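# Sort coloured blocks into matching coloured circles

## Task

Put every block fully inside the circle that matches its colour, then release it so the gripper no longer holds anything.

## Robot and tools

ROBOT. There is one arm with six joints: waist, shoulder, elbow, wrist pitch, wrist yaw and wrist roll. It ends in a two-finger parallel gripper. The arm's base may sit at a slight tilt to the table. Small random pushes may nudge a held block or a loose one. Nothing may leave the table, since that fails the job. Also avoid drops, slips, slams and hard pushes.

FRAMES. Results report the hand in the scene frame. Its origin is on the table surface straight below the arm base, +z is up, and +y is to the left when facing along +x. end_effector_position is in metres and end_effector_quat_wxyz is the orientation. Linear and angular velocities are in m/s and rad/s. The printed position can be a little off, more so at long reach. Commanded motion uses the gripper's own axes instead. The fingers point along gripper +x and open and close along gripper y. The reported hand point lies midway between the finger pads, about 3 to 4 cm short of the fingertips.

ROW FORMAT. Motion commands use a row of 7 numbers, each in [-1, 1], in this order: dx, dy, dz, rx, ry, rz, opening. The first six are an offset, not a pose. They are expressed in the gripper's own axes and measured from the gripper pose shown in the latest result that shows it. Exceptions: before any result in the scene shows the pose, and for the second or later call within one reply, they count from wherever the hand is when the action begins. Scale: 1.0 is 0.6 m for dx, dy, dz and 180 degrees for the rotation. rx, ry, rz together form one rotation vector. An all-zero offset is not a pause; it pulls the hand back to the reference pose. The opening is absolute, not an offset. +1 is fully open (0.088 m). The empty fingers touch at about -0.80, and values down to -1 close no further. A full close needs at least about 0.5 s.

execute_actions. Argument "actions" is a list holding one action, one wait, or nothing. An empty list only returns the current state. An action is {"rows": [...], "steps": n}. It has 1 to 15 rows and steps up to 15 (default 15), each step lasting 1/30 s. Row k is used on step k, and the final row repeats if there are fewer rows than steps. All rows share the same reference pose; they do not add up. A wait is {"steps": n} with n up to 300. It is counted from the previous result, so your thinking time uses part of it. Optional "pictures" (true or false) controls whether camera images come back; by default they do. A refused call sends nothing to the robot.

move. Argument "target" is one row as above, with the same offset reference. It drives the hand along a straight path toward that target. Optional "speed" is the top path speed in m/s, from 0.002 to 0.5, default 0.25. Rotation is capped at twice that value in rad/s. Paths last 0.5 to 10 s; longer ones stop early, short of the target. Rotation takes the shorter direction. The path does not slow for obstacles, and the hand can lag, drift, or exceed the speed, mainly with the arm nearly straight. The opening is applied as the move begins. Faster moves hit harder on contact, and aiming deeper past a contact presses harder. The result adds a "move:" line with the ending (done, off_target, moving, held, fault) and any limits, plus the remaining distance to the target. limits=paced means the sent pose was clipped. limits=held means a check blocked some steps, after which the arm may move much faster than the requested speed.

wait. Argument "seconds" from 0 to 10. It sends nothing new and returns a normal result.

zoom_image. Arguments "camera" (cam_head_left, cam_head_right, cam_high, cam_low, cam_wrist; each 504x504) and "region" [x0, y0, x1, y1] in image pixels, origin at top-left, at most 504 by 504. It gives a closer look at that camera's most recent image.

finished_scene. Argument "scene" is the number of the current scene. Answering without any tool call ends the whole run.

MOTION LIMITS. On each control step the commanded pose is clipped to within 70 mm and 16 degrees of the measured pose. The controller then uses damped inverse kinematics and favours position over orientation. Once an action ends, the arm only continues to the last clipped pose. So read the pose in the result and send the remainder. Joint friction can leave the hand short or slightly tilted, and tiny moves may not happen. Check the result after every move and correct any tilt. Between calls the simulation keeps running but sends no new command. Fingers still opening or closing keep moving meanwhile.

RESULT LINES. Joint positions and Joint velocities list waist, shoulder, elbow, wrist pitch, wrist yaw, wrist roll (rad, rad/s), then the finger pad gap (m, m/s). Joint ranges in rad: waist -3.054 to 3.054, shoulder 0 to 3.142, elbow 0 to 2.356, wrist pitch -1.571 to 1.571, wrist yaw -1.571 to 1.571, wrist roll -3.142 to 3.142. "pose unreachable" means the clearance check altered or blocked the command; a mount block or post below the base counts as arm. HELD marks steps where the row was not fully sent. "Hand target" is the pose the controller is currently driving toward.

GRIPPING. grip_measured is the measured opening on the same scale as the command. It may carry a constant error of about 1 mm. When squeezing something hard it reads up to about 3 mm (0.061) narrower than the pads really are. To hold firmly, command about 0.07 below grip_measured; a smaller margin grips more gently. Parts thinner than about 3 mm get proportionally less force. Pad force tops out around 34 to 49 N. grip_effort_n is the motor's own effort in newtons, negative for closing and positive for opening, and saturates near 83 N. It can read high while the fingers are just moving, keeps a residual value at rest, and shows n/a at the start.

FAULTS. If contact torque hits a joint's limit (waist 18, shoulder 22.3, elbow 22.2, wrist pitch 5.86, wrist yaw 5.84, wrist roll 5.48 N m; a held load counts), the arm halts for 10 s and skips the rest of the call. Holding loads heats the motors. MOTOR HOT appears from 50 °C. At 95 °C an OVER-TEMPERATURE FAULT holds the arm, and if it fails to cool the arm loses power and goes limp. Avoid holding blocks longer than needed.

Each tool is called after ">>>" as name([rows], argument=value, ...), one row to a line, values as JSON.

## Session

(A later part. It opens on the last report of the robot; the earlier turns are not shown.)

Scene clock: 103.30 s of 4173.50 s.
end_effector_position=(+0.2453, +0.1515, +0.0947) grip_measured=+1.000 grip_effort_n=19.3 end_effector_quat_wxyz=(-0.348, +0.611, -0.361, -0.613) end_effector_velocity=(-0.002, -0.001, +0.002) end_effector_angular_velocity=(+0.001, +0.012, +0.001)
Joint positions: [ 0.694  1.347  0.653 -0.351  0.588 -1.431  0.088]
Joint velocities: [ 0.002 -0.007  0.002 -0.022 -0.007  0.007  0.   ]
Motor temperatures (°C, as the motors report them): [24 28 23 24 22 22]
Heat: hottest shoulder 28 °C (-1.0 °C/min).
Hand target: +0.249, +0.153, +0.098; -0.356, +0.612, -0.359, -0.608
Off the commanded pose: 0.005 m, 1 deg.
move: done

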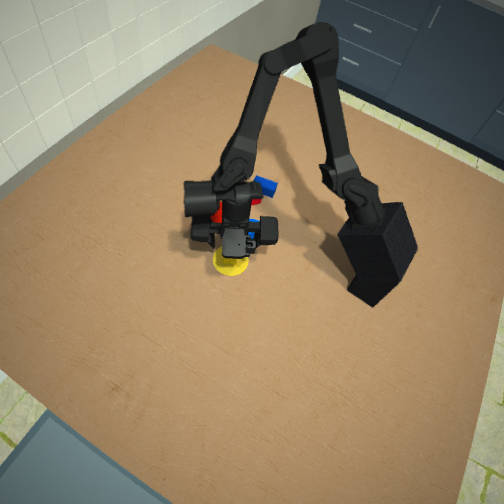

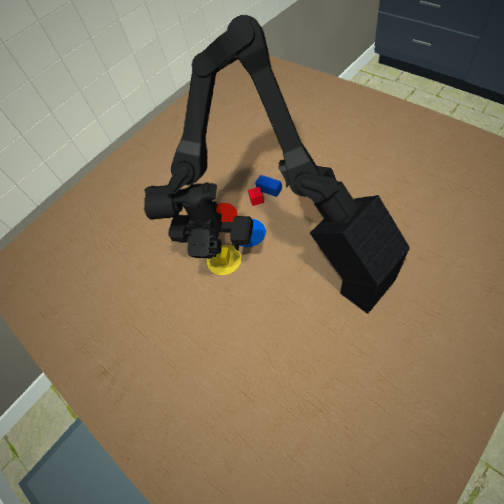

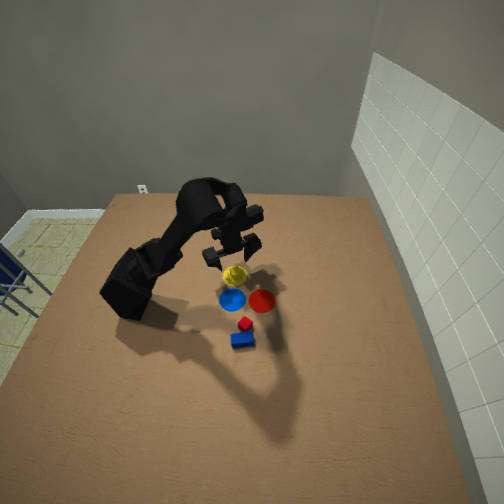

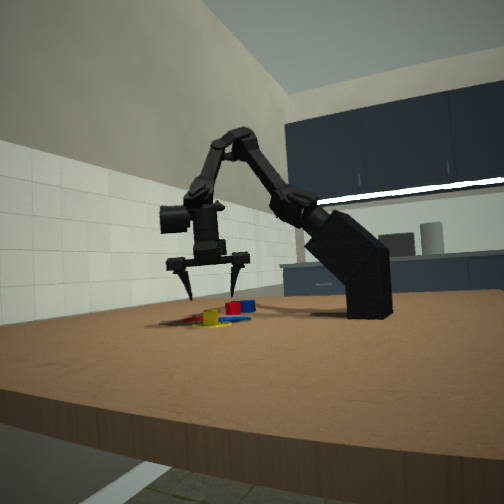

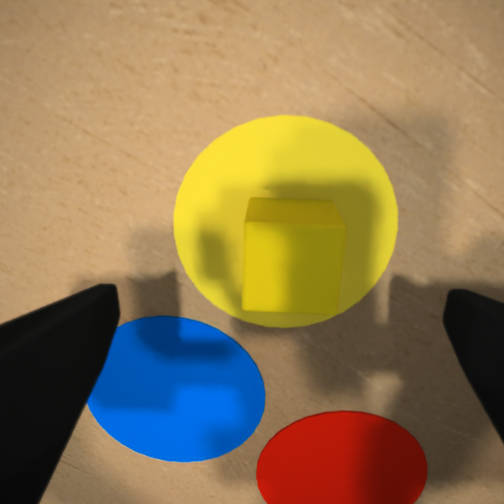

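>>> move(target=[-0.009,0.139,-0.394,0.128,0,0,1])

Scene clock: 108.27 s of 4173.50 s.
end_effector_position=(+0.2891, -0.0974, +0.1043) grip_measured=+1.000 grip_effort_n=19.3 end_effector_quat_wxyz=(-0.460, +0.533, -0.477, -0.526) end_effector_velocity=(+0.000, -0.002, +0.000) end_effector_angular_velocity=(+0.011, +0.000, -0.007)
Joint positions: [-0.577  1.077  0.669 -0.418 -0.229 -2.048  0.088]
Joint velocities: [-0.017  0.007  0.007 -0.007 -0.022 -0.007  0.   ]
Motor temperatures (°C, as the motors report them): [24 28 23 24 22 22]
Heat: hottest shoulder 28 °C (-1.0 °C/min).
Hand target: +0.290, -0.098, +0.104; -0.460, +0.532, -0.476, -0.528
Off the commanded pose: 0.003 m, 1 deg.
After step 90, 0.47 s passed at rest.
move: done

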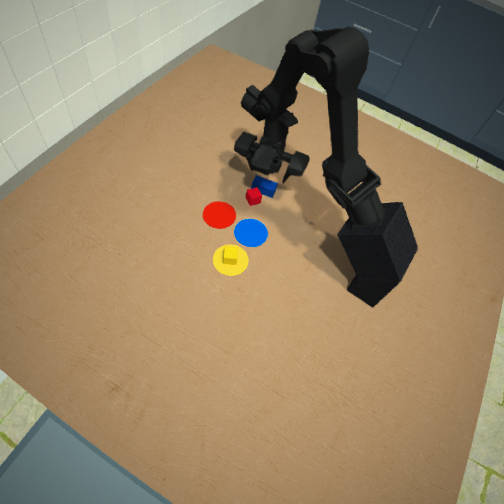

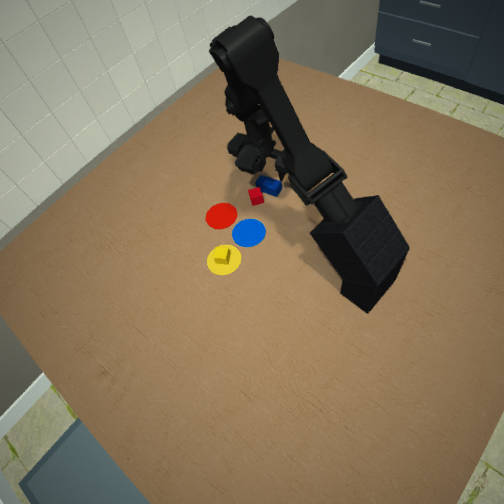

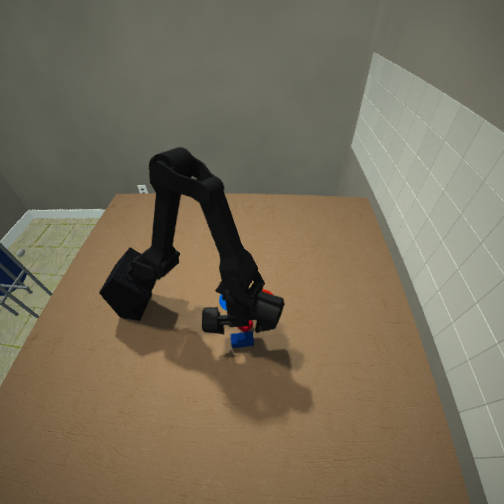

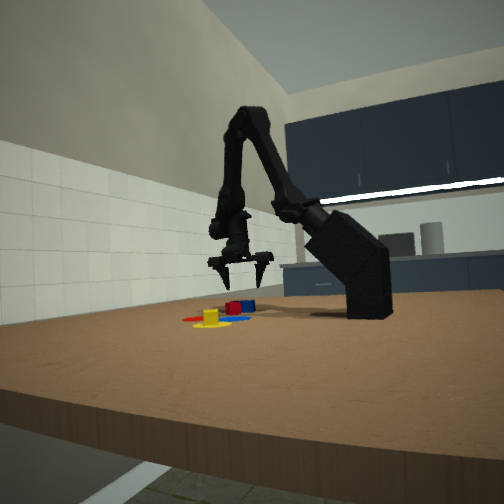

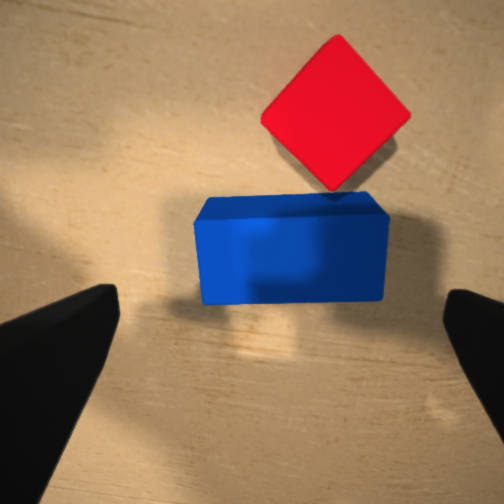

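>>> move(target=[0.075,-0.004,-0.004,0,0,0,1], speed=0.1)

Scene clock: 115.57 s of 4173.50 s.
end_effector_position=(+0.2931, -0.1007, +0.0615) grip_measured=+1.000 grip_effort_n=18.4 end_effector_quat_wxyz=(-0.461, +0.537, -0.474, -0.525) end_effector_velocity=(-0.001, +0.002, -0.002) end_effector_angular_velocity=(+0.009, -0.000, +0.009)
Joint positions: [-0.537  1.257  0.653 -0.207 -0.205 -2.02   0.088]
Joint velocities: [ 0.002  0.007 -0.002  0.007 -0.007 -0.007  0.   ]
Motor temperatures (°C, as the motors report them): [24 28 24 24 22 22]
Heat: hottest shoulder 28 °C (+0.0 °C/min).
Hand target: +0.291, -0.100, +0.059; -0.460, +0.533, -0.477, -0.526
Off the commanded pose: 0.003 m, 1 deg.
After step 90, 3.43 s passed at rest.
move: done

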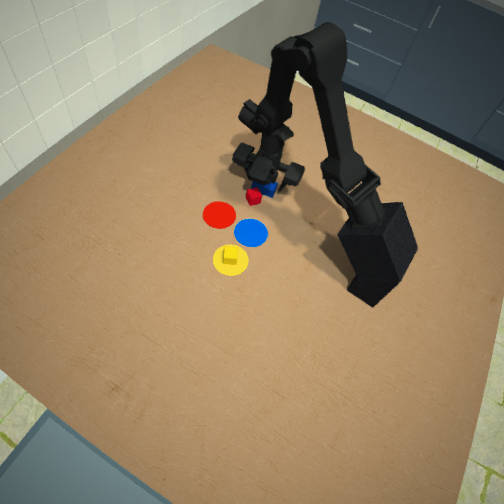

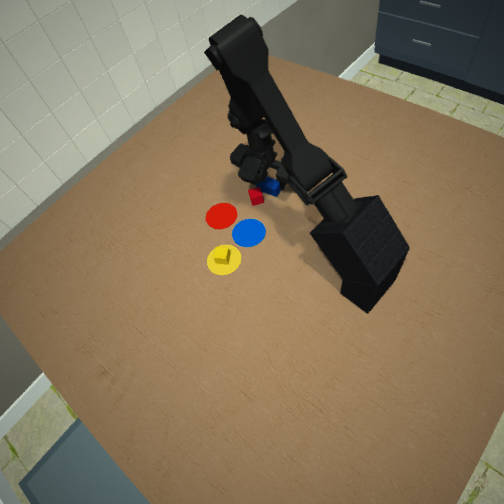

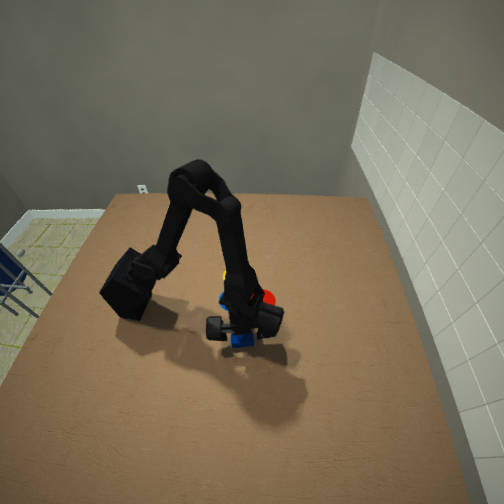

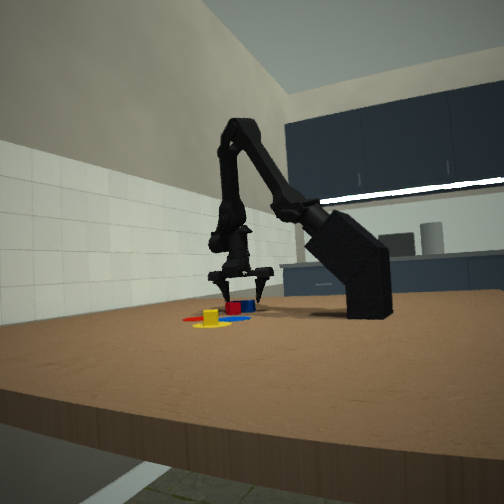

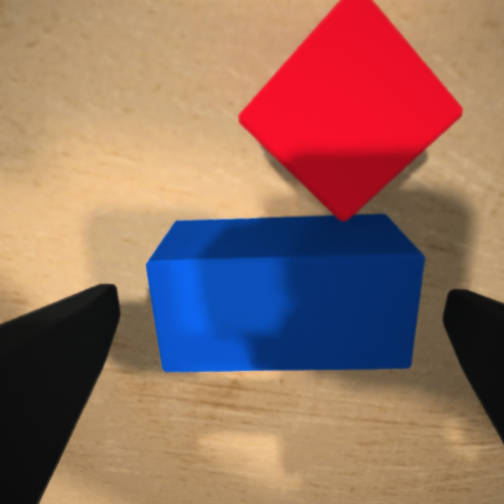

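>>> move(target=[0.033,0,0,0,0,0,1], speed=0.05)

Scene clock: 119.33 s of 4173.50 s.
end_effector_position=(+0.2953, -0.1015, +0.0442) grip_measured=+1.000 grip_effort_n=18.4 end_effector_quat_wxyz=(-0.462, +0.540, -0.470, -0.523) end_effector_velocity=(-0.001, +0.000, -0.002) end_effector_angular_velocity=(+0.006, +0.000, +0.005)
Joint positions: [-0.522  1.333  0.653 -0.12  -0.197 -2.012  0.088]
Joint velocities: [-0.002  0.007 -0.002  0.007 -0.007 -0.007  0.   ]
Motor temperatures (°C, as the motors report them): [24 28 23 24 22 22]
Heat: hottest shoulder 28 °C (+0.0 °C/min).
Hand target: +0.293, -0.101, +0.042; -0.461, +0.537, -0.473, -0.524
Off the commanded pose: 0.003 m, 1 deg.
move: done

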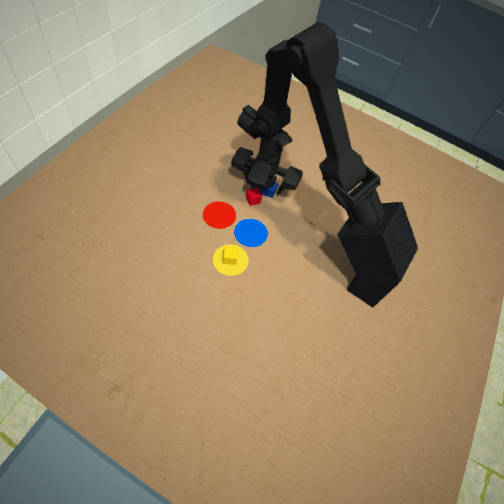

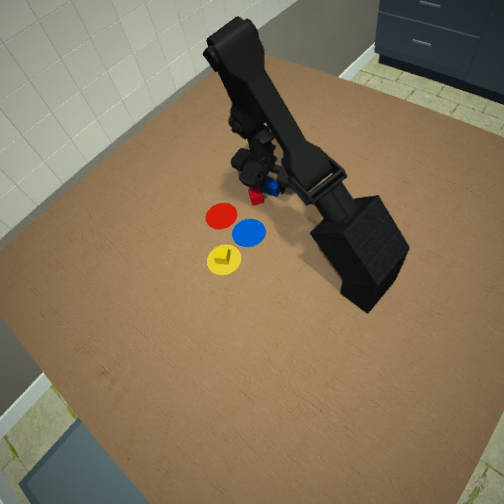

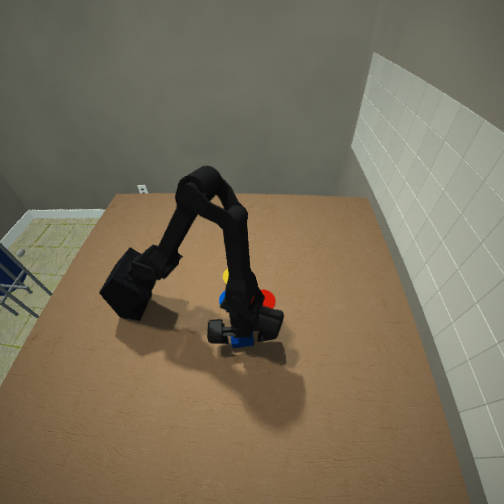

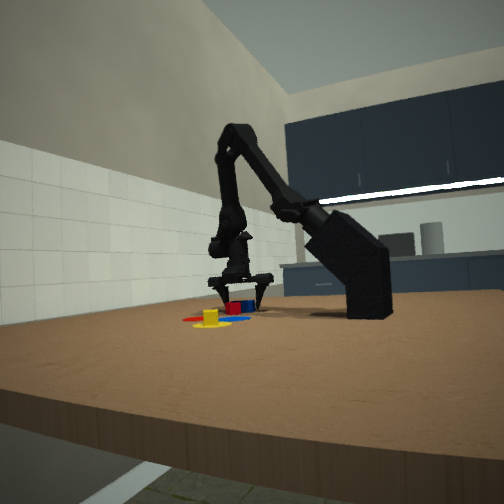

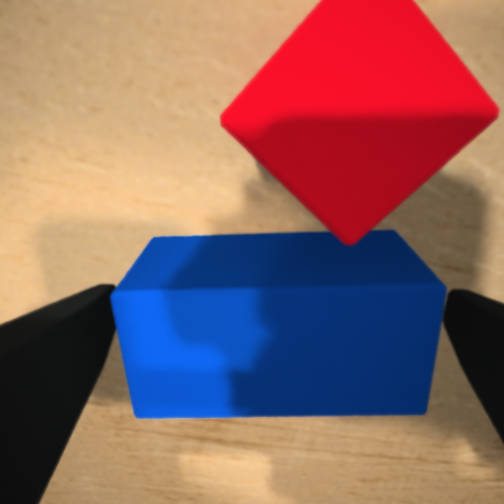

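>>> execute_actions([
  {"rows":[[0,0,0,0,0,0,0.8],[0,0,0,0,0,0,0.7],[0,0,0,0,0,0,0.65],[0,0,0,0,0,0,0.6],[0,0,0,0,0,0,0.55],[0,0,0,0,0,0,0.5],[0,0,0,0,0,0,0.42]],"steps":15},
])

Scene clock: 122.57 s of 4173.50 s.
end_effector_position=(+0.2953, -0.1014, +0.0439) grip_measured=+0.519 grip_effort_n=-83.5 end_effector_quat_wxyz=(-0.462, +0.540, -0.470, -0.523) end_effector_velocity=(-0.001, -0.001, +0.002) end_effector_angular_velocity=(-0.008, +0.005, +0.020)
Joint positions: [-0.522  1.334  0.653 -0.119 -0.197 -2.012  0.064]
Joint velocities: [-0.002 -0.007 -0.002 -0.007  0.007 -0.022 -0.   ]
Motor temperatures (°C, as the motors report them): [24 28 23 24 22 22]
Heat: hottest shoulder 28 °C (+0.0 °C/min).
Hand target: +0.295, -0.101, +0.044; -0.462, +0.540, -0.470, -0.523
Off the commanded pose: 0.000 m, 0 deg.
Steps of this call (steps 1 to 82: nothing new was sent; steps 83 to 97: all 15 steps of this action). Readings (end_effector_position):
83: (+0.2953, -0.1014, +0.0439)
84: (+0.2953, -0.1014, +0.0439)
86: (+0.2953, -0.1014, +0.0439)
90: (+0.2953, -0.1014, +0.0439)
97: the state above

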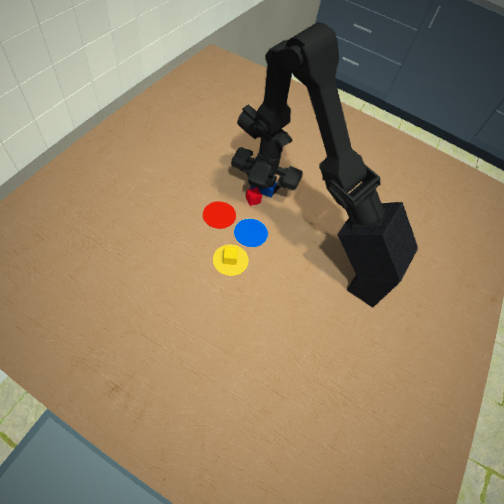

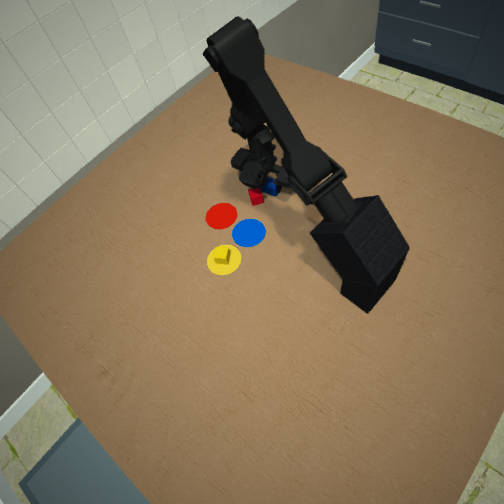

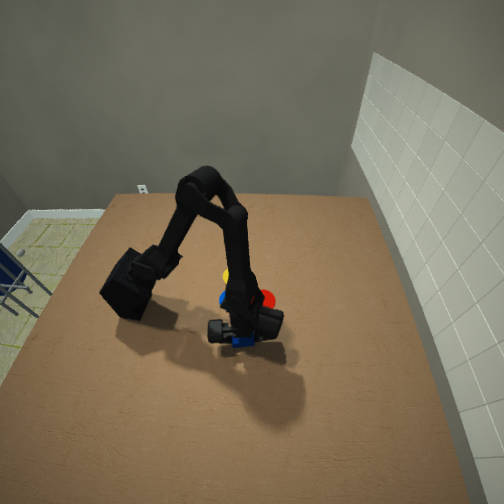

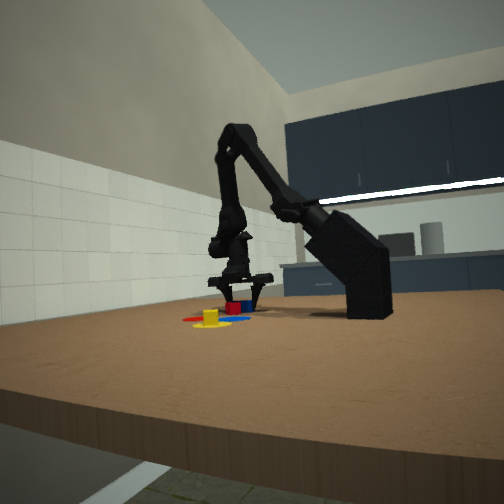

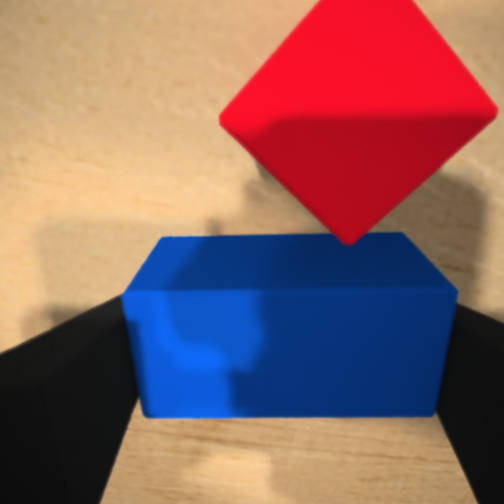

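>>> move(target=[-0.085,0,-0.005,0,0,0,0.42], speed=0.15)

>>> move(target=[0,0.04,0.278,0,0,0,0.42], speed=0.2)

Scene clock: 128.93 s of 4173.50 s.
end_effector_position=(+0.2908, -0.1023, +0.0909) grip_measured=+0.519 grip_effort_n=-83.5 end_effector_quat_wxyz=(-0.460, +0.533, -0.475, -0.528) end_effector_velocity=(+0.000, +0.002, +0.003) end_effector_angular_velocity=(+0.015, -0.009, +0.003)
Joint positions: [-0.582  1.143  0.672 -0.358 -0.237 -2.055  0.064]
Joint velocities: [-0.007 -0.012 -0.002 -0.007 -0.022 -0.007  0.   ]
Motor temperatures (°C, as the motors report them): [24 29 23 24 22 22]
Heat: hottest shoulder 29 °C (+0.0 °C/min).
Hand target: +0.296, -0.103, +0.095; -0.462, +0.540, -0.470, -0.523
Off the commanded pose: 0.006 m, 1 deg.
After step 90, 2.47 s passed at rest.
move: done

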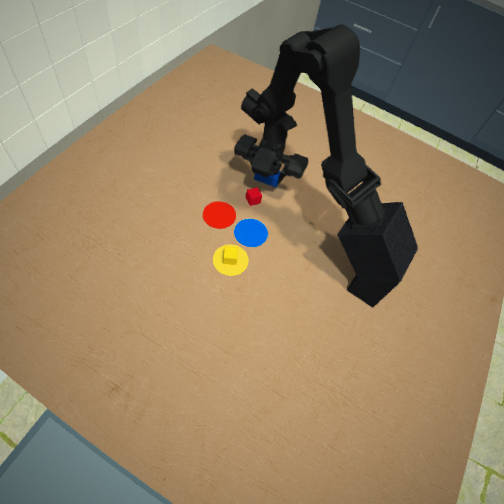

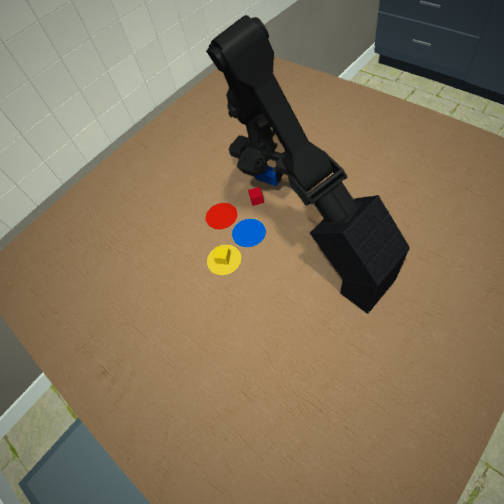

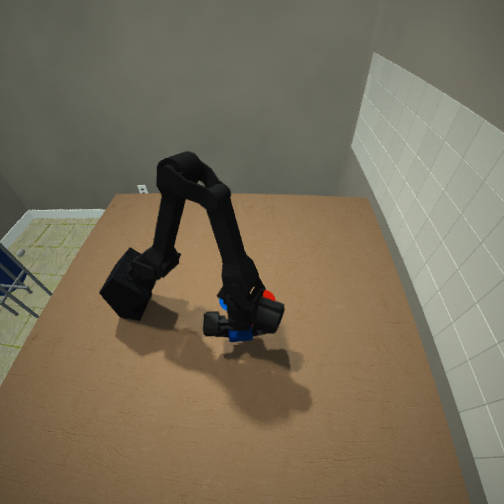

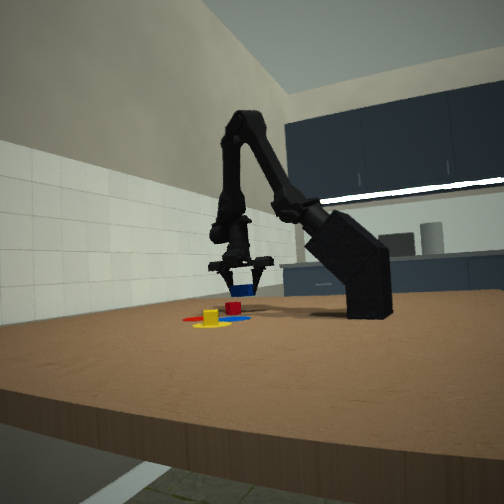

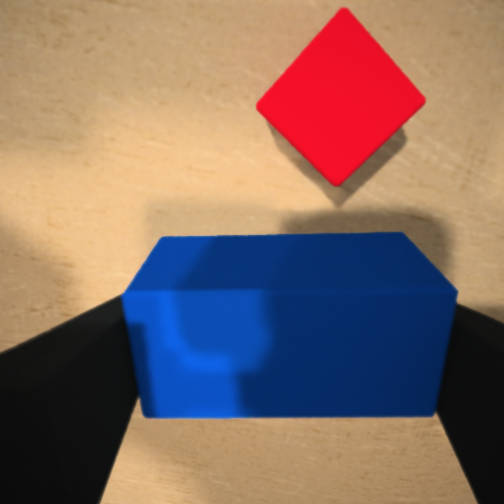

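Scene clock: 130.27 s of 4173.50 s.
end_effector_position=(+0.2470, +0.0619, +0.0895) grip_measured=+0.519 grip_effort_n=-83.5 end_effector_quat_wxyz=(-0.463, +0.530, -0.474, -0.529) end_effector_velocity=(-0.001, +0.002, +0.001) end_effector_angular_velocity=(-0.001, +0.003, +0.004)
Joint positions: [ 0.314  1.058  0.466 -0.286  0.368 -1.386  0.064]
Joint velocities: [ 0.012  0.002  0.002 -0.007  0.007  0.007  0.   ]
Motor temperatures (°C, as the motors report them): [24 29 23 24 22 22]
Heat: hottest shoulder 29 °C (+0.0 °C/min).
Hand target: +0.248, +0.063, +0.089; -0.463, +0.531, -0.475, -0.528
Off the commanded pose: 0.002 m, 0 deg.
move: done

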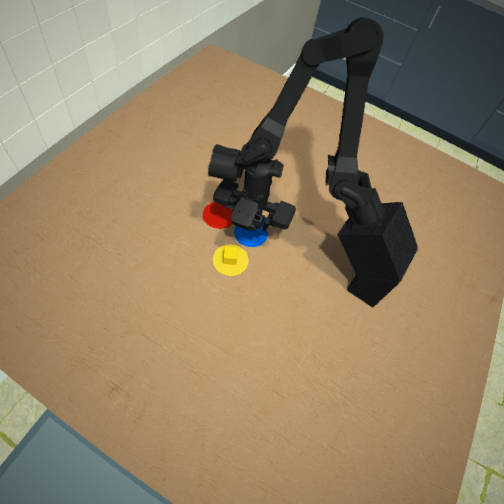

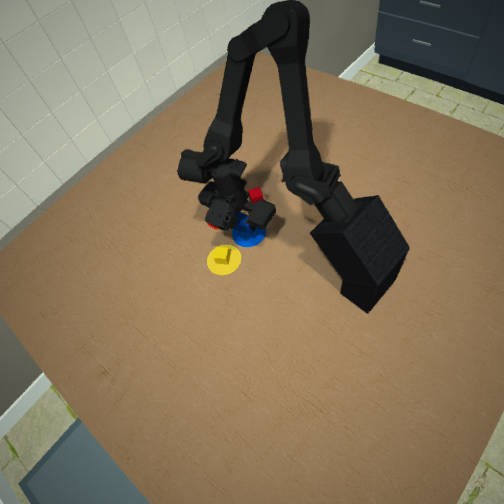

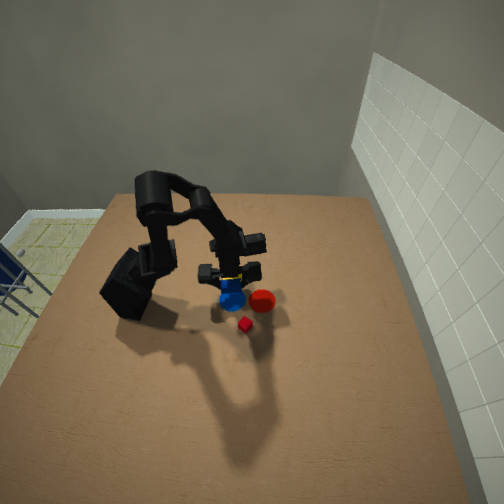

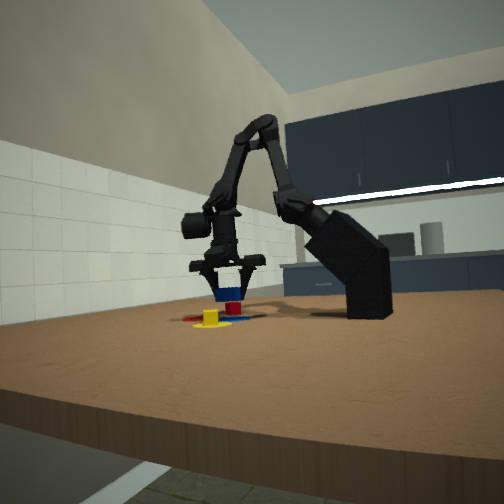

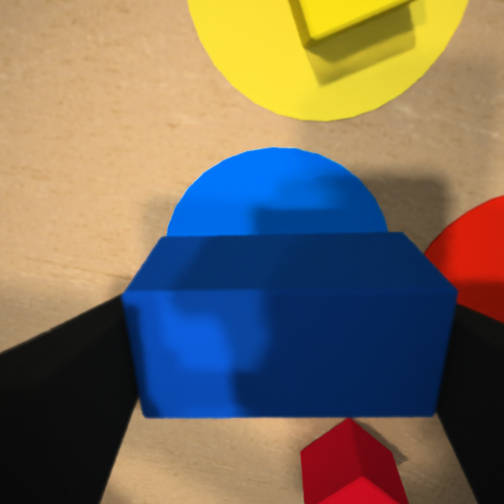

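>>> move(target=[0.065,0,-0.007,0,0,0,0.42], speed=0.08)

Scene clock: 137.33 s of 4173.50 s.
end_effector_position=(+0.2491, +0.0570, +0.0518) grip_measured=+0.519 grip_effort_n=-83.5 end_effector_quat_wxyz=(-0.466, +0.532, -0.474, -0.525) end_effector_velocity=(-0.007, +0.002, -0.002) end_effector_angular_velocity=(+0.015, +0.026, +0.027)
Joint positions: [ 0.222  1.239  0.44  -0.048  0.312 -1.457  0.064]
Joint velocities: [-0.002  0.007 -0.007 -0.007 -0.022 -0.022 -0.   ]
Motor temperatures (°C, as the motors report them): [24 29 23 24 22 22]
Heat: hottest shoulder 29 °C (+1.0 °C/min).
Hand target: +0.247, +0.057, +0.050; -0.463, +0.531, -0.474, -0.529
Off the commanded pose: 0.002 m, 1 deg.
After step 90, 3.17 s passed at rest.
move: done

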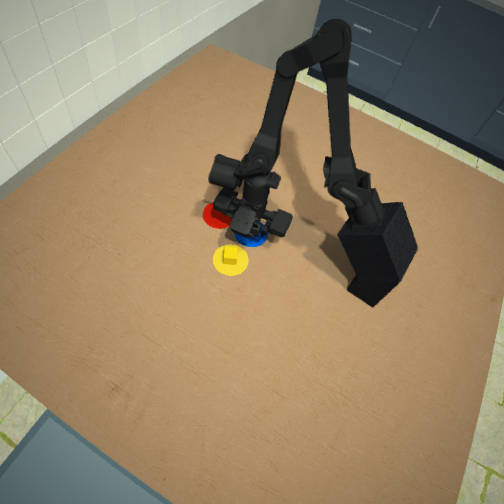

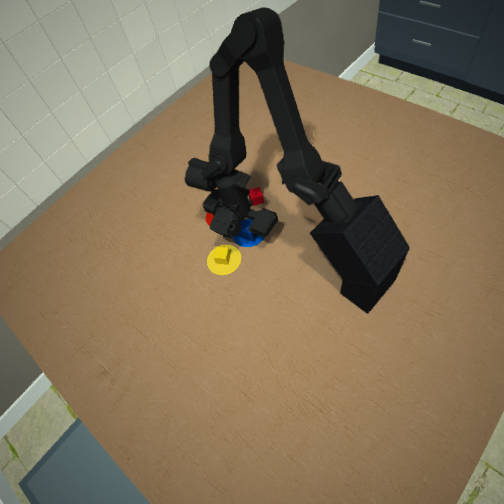

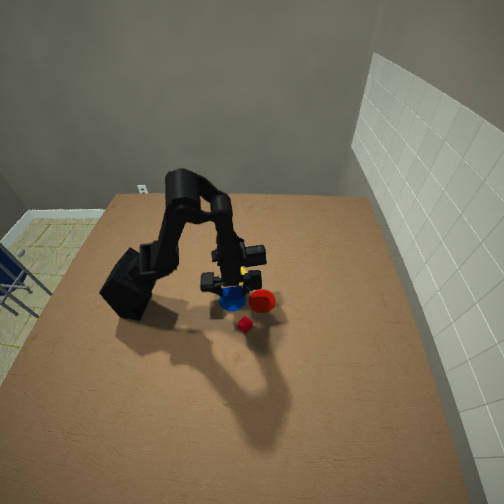

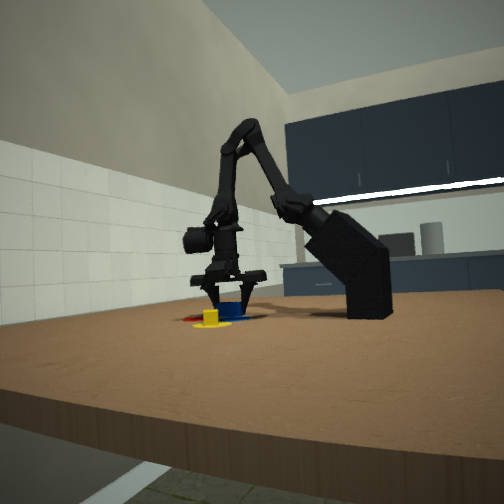

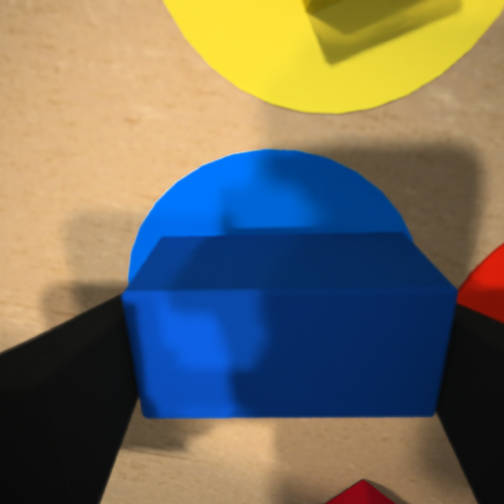

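>>> move(target=[0.014,0.008,0,0,0,0,0.42], speed=0.04)

Scene clock: 141.40 s of 4173.50 s.
end_effector_position=(+0.2467, +0.0562, +0.0450) grip_measured=+0.519 grip_effort_n=-83.5 end_effector_quat_wxyz=(-0.468, +0.533, -0.474, -0.522) end_effector_velocity=(-0.003, -0.000, -0.001) end_effector_angular_velocity=(+0.003, +0.014, +0.024)
Joint positions: [ 0.214  1.271  0.423  0.011  0.309 -1.461  0.064]
Joint velocities: [-0.002  0.002 -0.002 -0.007 -0.007 -0.022 -0.   ]
Motor temperatures (°C, as the motors report them): [24 28 23 24 22 22]
Heat: hottest shoulder 28 °C (+0.0 °C/min).
Hand target: +0.244, +0.056, +0.043; -0.465, +0.532, -0.474, -0.525
Off the commanded pose: 0.003 m, 1 deg.
After step 90, 0.33 s passed at rest.
move: done

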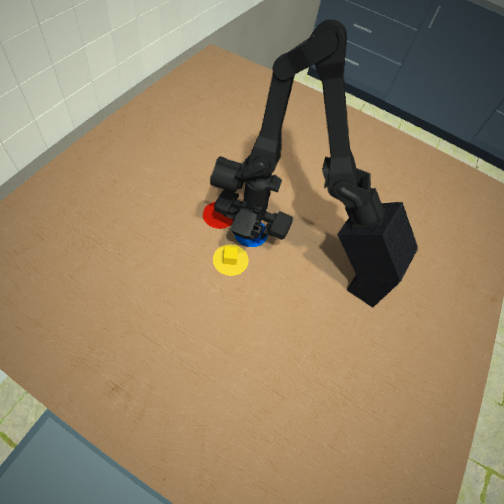

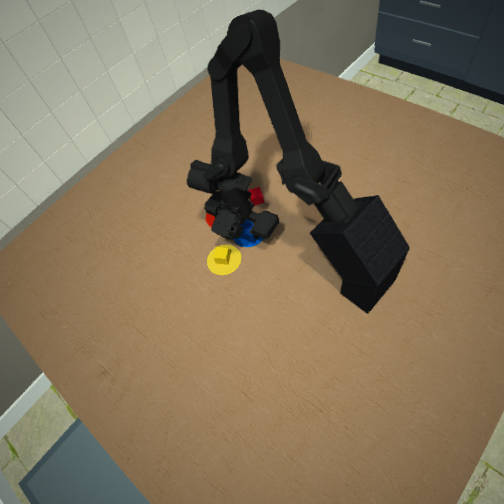

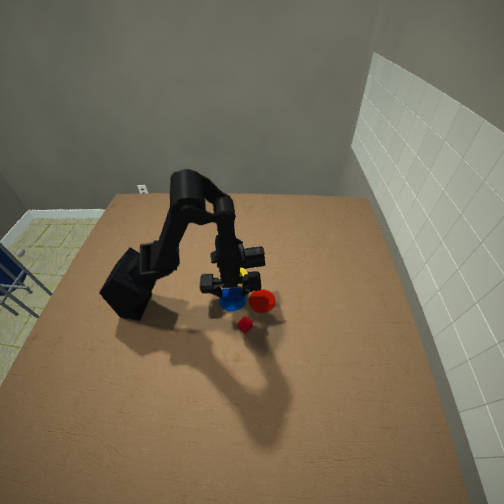

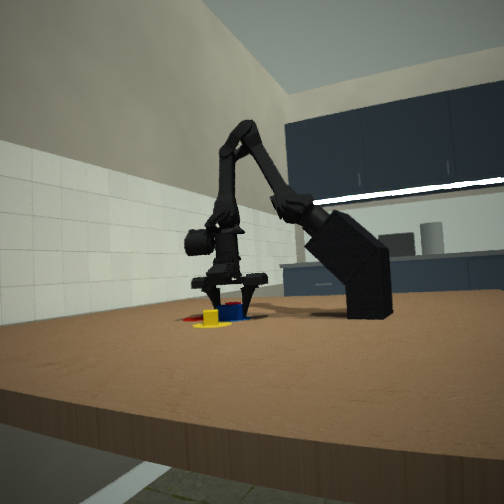

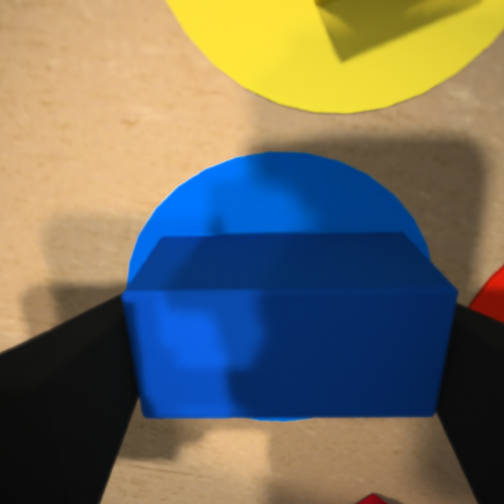

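>>> execute_actions([
  {"rows":[[0,0,0,0,0,0,0.6],[0,0,0,0,0,0,0.8],[0,0,0,0,0,0,1]],"steps":12},
], pictures=false)

>>> move(target=[-0.09,0,0,0,0,0,1])

Scene clock: 148.70 s of 4173.50 s.
end_effector_position=(+0.2469, +0.0563, +0.0450) grip_measured=+0.992 grip_effort_n=18.8 end_effector_quat_wxyz=(-0.468, +0.533, -0.474, -0.522) end_effector_velocity=(-0.002, -0.002, +0.000) end_effector_angular_velocity=(-0.010, +0.005, +0.008)
Joint positions: [ 0.214  1.272  0.423  0.012  0.309 -1.461  0.088]
Joint velocities: [-0.002 -0.002 -0.002 -0.007  0.007 -0.007  0.008]
Motor temperatures (°C, as the motors report them): [24 28 23 24 22 22]
Heat: hottest shoulder 28 °C (+0.0 °C/min).
Hand target: +0.247, +0.056, +0.045; -0.468, +0.533, -0.474, -0.522
Off the commanded pose: 0.000 m, 0 deg.
Steps of this call (steps 1 to 90: nothing new was sent; then 3.90 s passed at rest; steps 91 to 102: all 12 steps of this action). Readings (end_effector_position):
91: (+0.2469, +0.0563, +0.0450)
92: (+0.2469, +0.0563, +0.0450)
94: (+0.2469, +0.0563, +0.0450)
98: (+0.2469, +0.0563, +0.0450)
102: the state above

Scene clock: 149.83 s of 4173.50 s.
end_effector_position=(+0.2428, +0.0568, +0.0965) grip_measured=+1.000 grip_effort_n=18.8 end_effector_quat_wxyz=(-0.463, +0.531, -0.476, -0.526) end_effector_velocity=(+0.000, +0.001, +0.003) end_effector_angular_velocity=(+0.008, +0.004, +0.010)
Joint positions: [ 0.313  1.003  0.452 -0.326  0.372 -1.383  0.088]
Joint velocities: [ 0.002 -0.012  0.007 -0.022 -0.007 -0.007  0.   ]
Motor temperatures (°C, as the motors report them): [24 28 23 24 22 22]
Heat: hottest shoulder 28 °C (+0.0 °C/min).
Hand target: +0.247, +0.057, +0.099; -0.469, +0.533, -0.474, -0.522
Off the commanded pose: 0.004 m, 1 deg.
move: done

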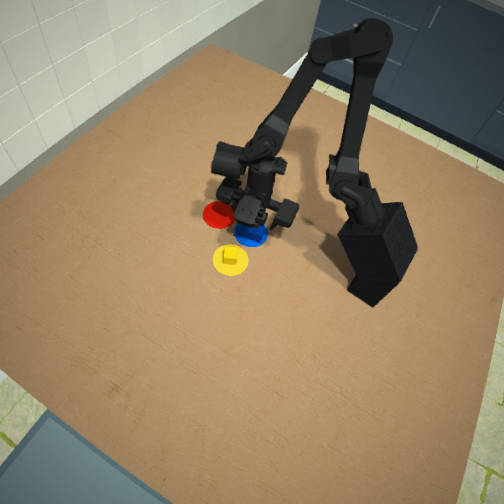

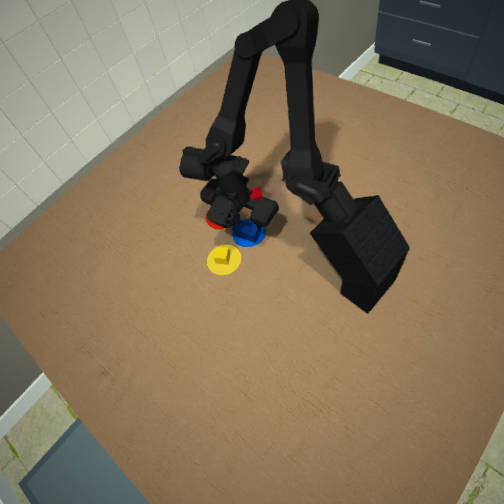

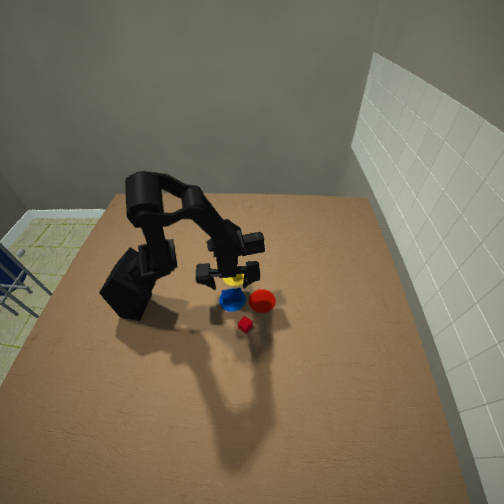

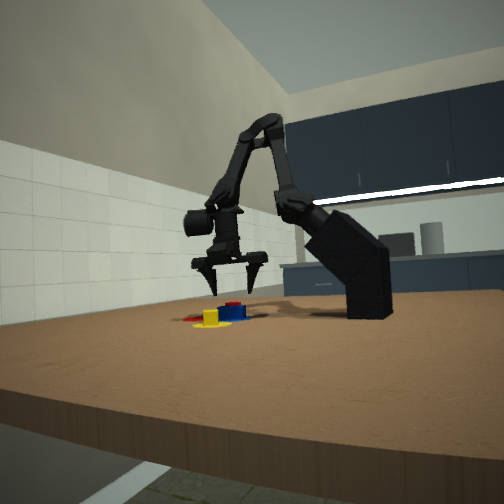

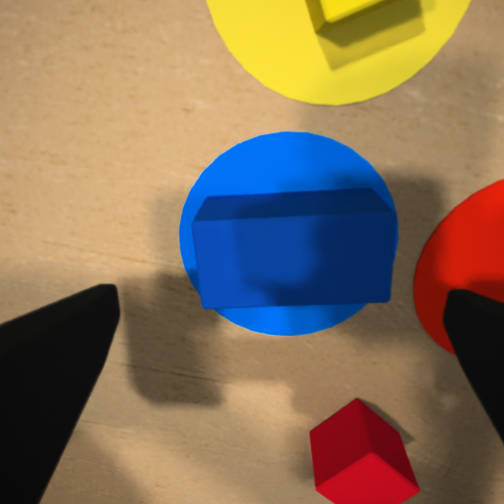

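>>> move(target=[-0.006,-0.069,-0.188,0.24,0,0,0.45])

Scene clock: 157.10 s of 4173.50 s.
end_effector_position=(+0.2955, -0.0515, +0.1019) grip_measured=+0.454 grip_effort_n=-18.8 end_effector_quat_wxyz=(+0.624, -0.329, +0.635, +0.315) end_effector_velocity=(-0.007, +0.001, -0.002) end_effector_angular_velocity=(+0.019, +0.028, -0.019)
Joint positions: [-0.33   1.032  0.64  -0.405 -0.06  -1.12   0.061]
Joint velocities: [-0.012  0.007 -0.002 -0.022 -0.022  0.007  0.   ]
Motor temperatures (°C, as the motors report them): [24 28 23 24 22 22]
Heat: hottest shoulder 28 °C (+0.0 °C/min).
Hand target: +0.297, -0.052, +0.101; +0.625, -0.326, +0.636, +0.314
Off the commanded pose: 0.002 m, 1 deg.
After step 90, 2.33 s passed at rest.
move: done

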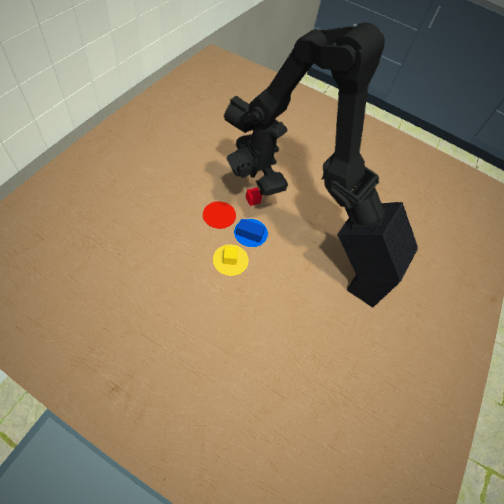

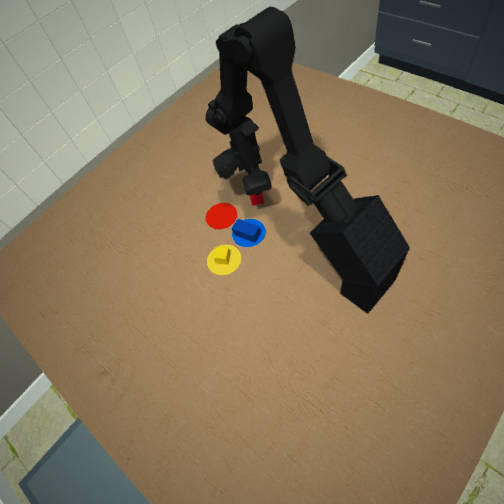

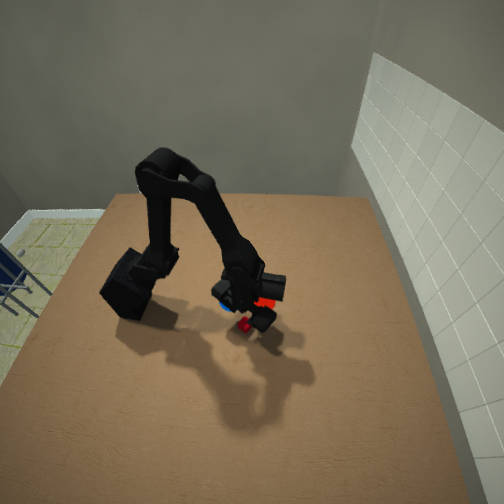

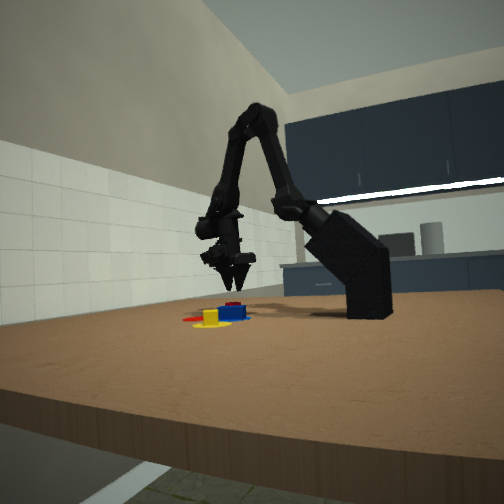

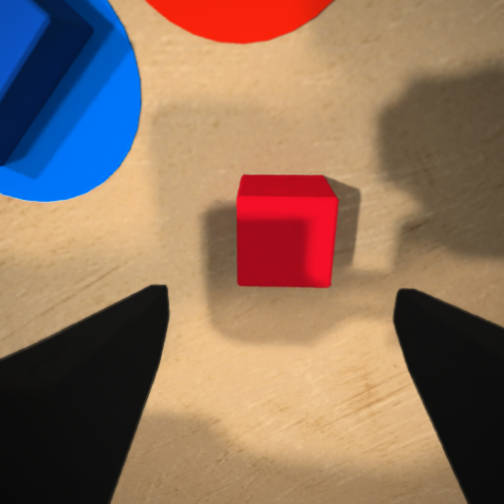

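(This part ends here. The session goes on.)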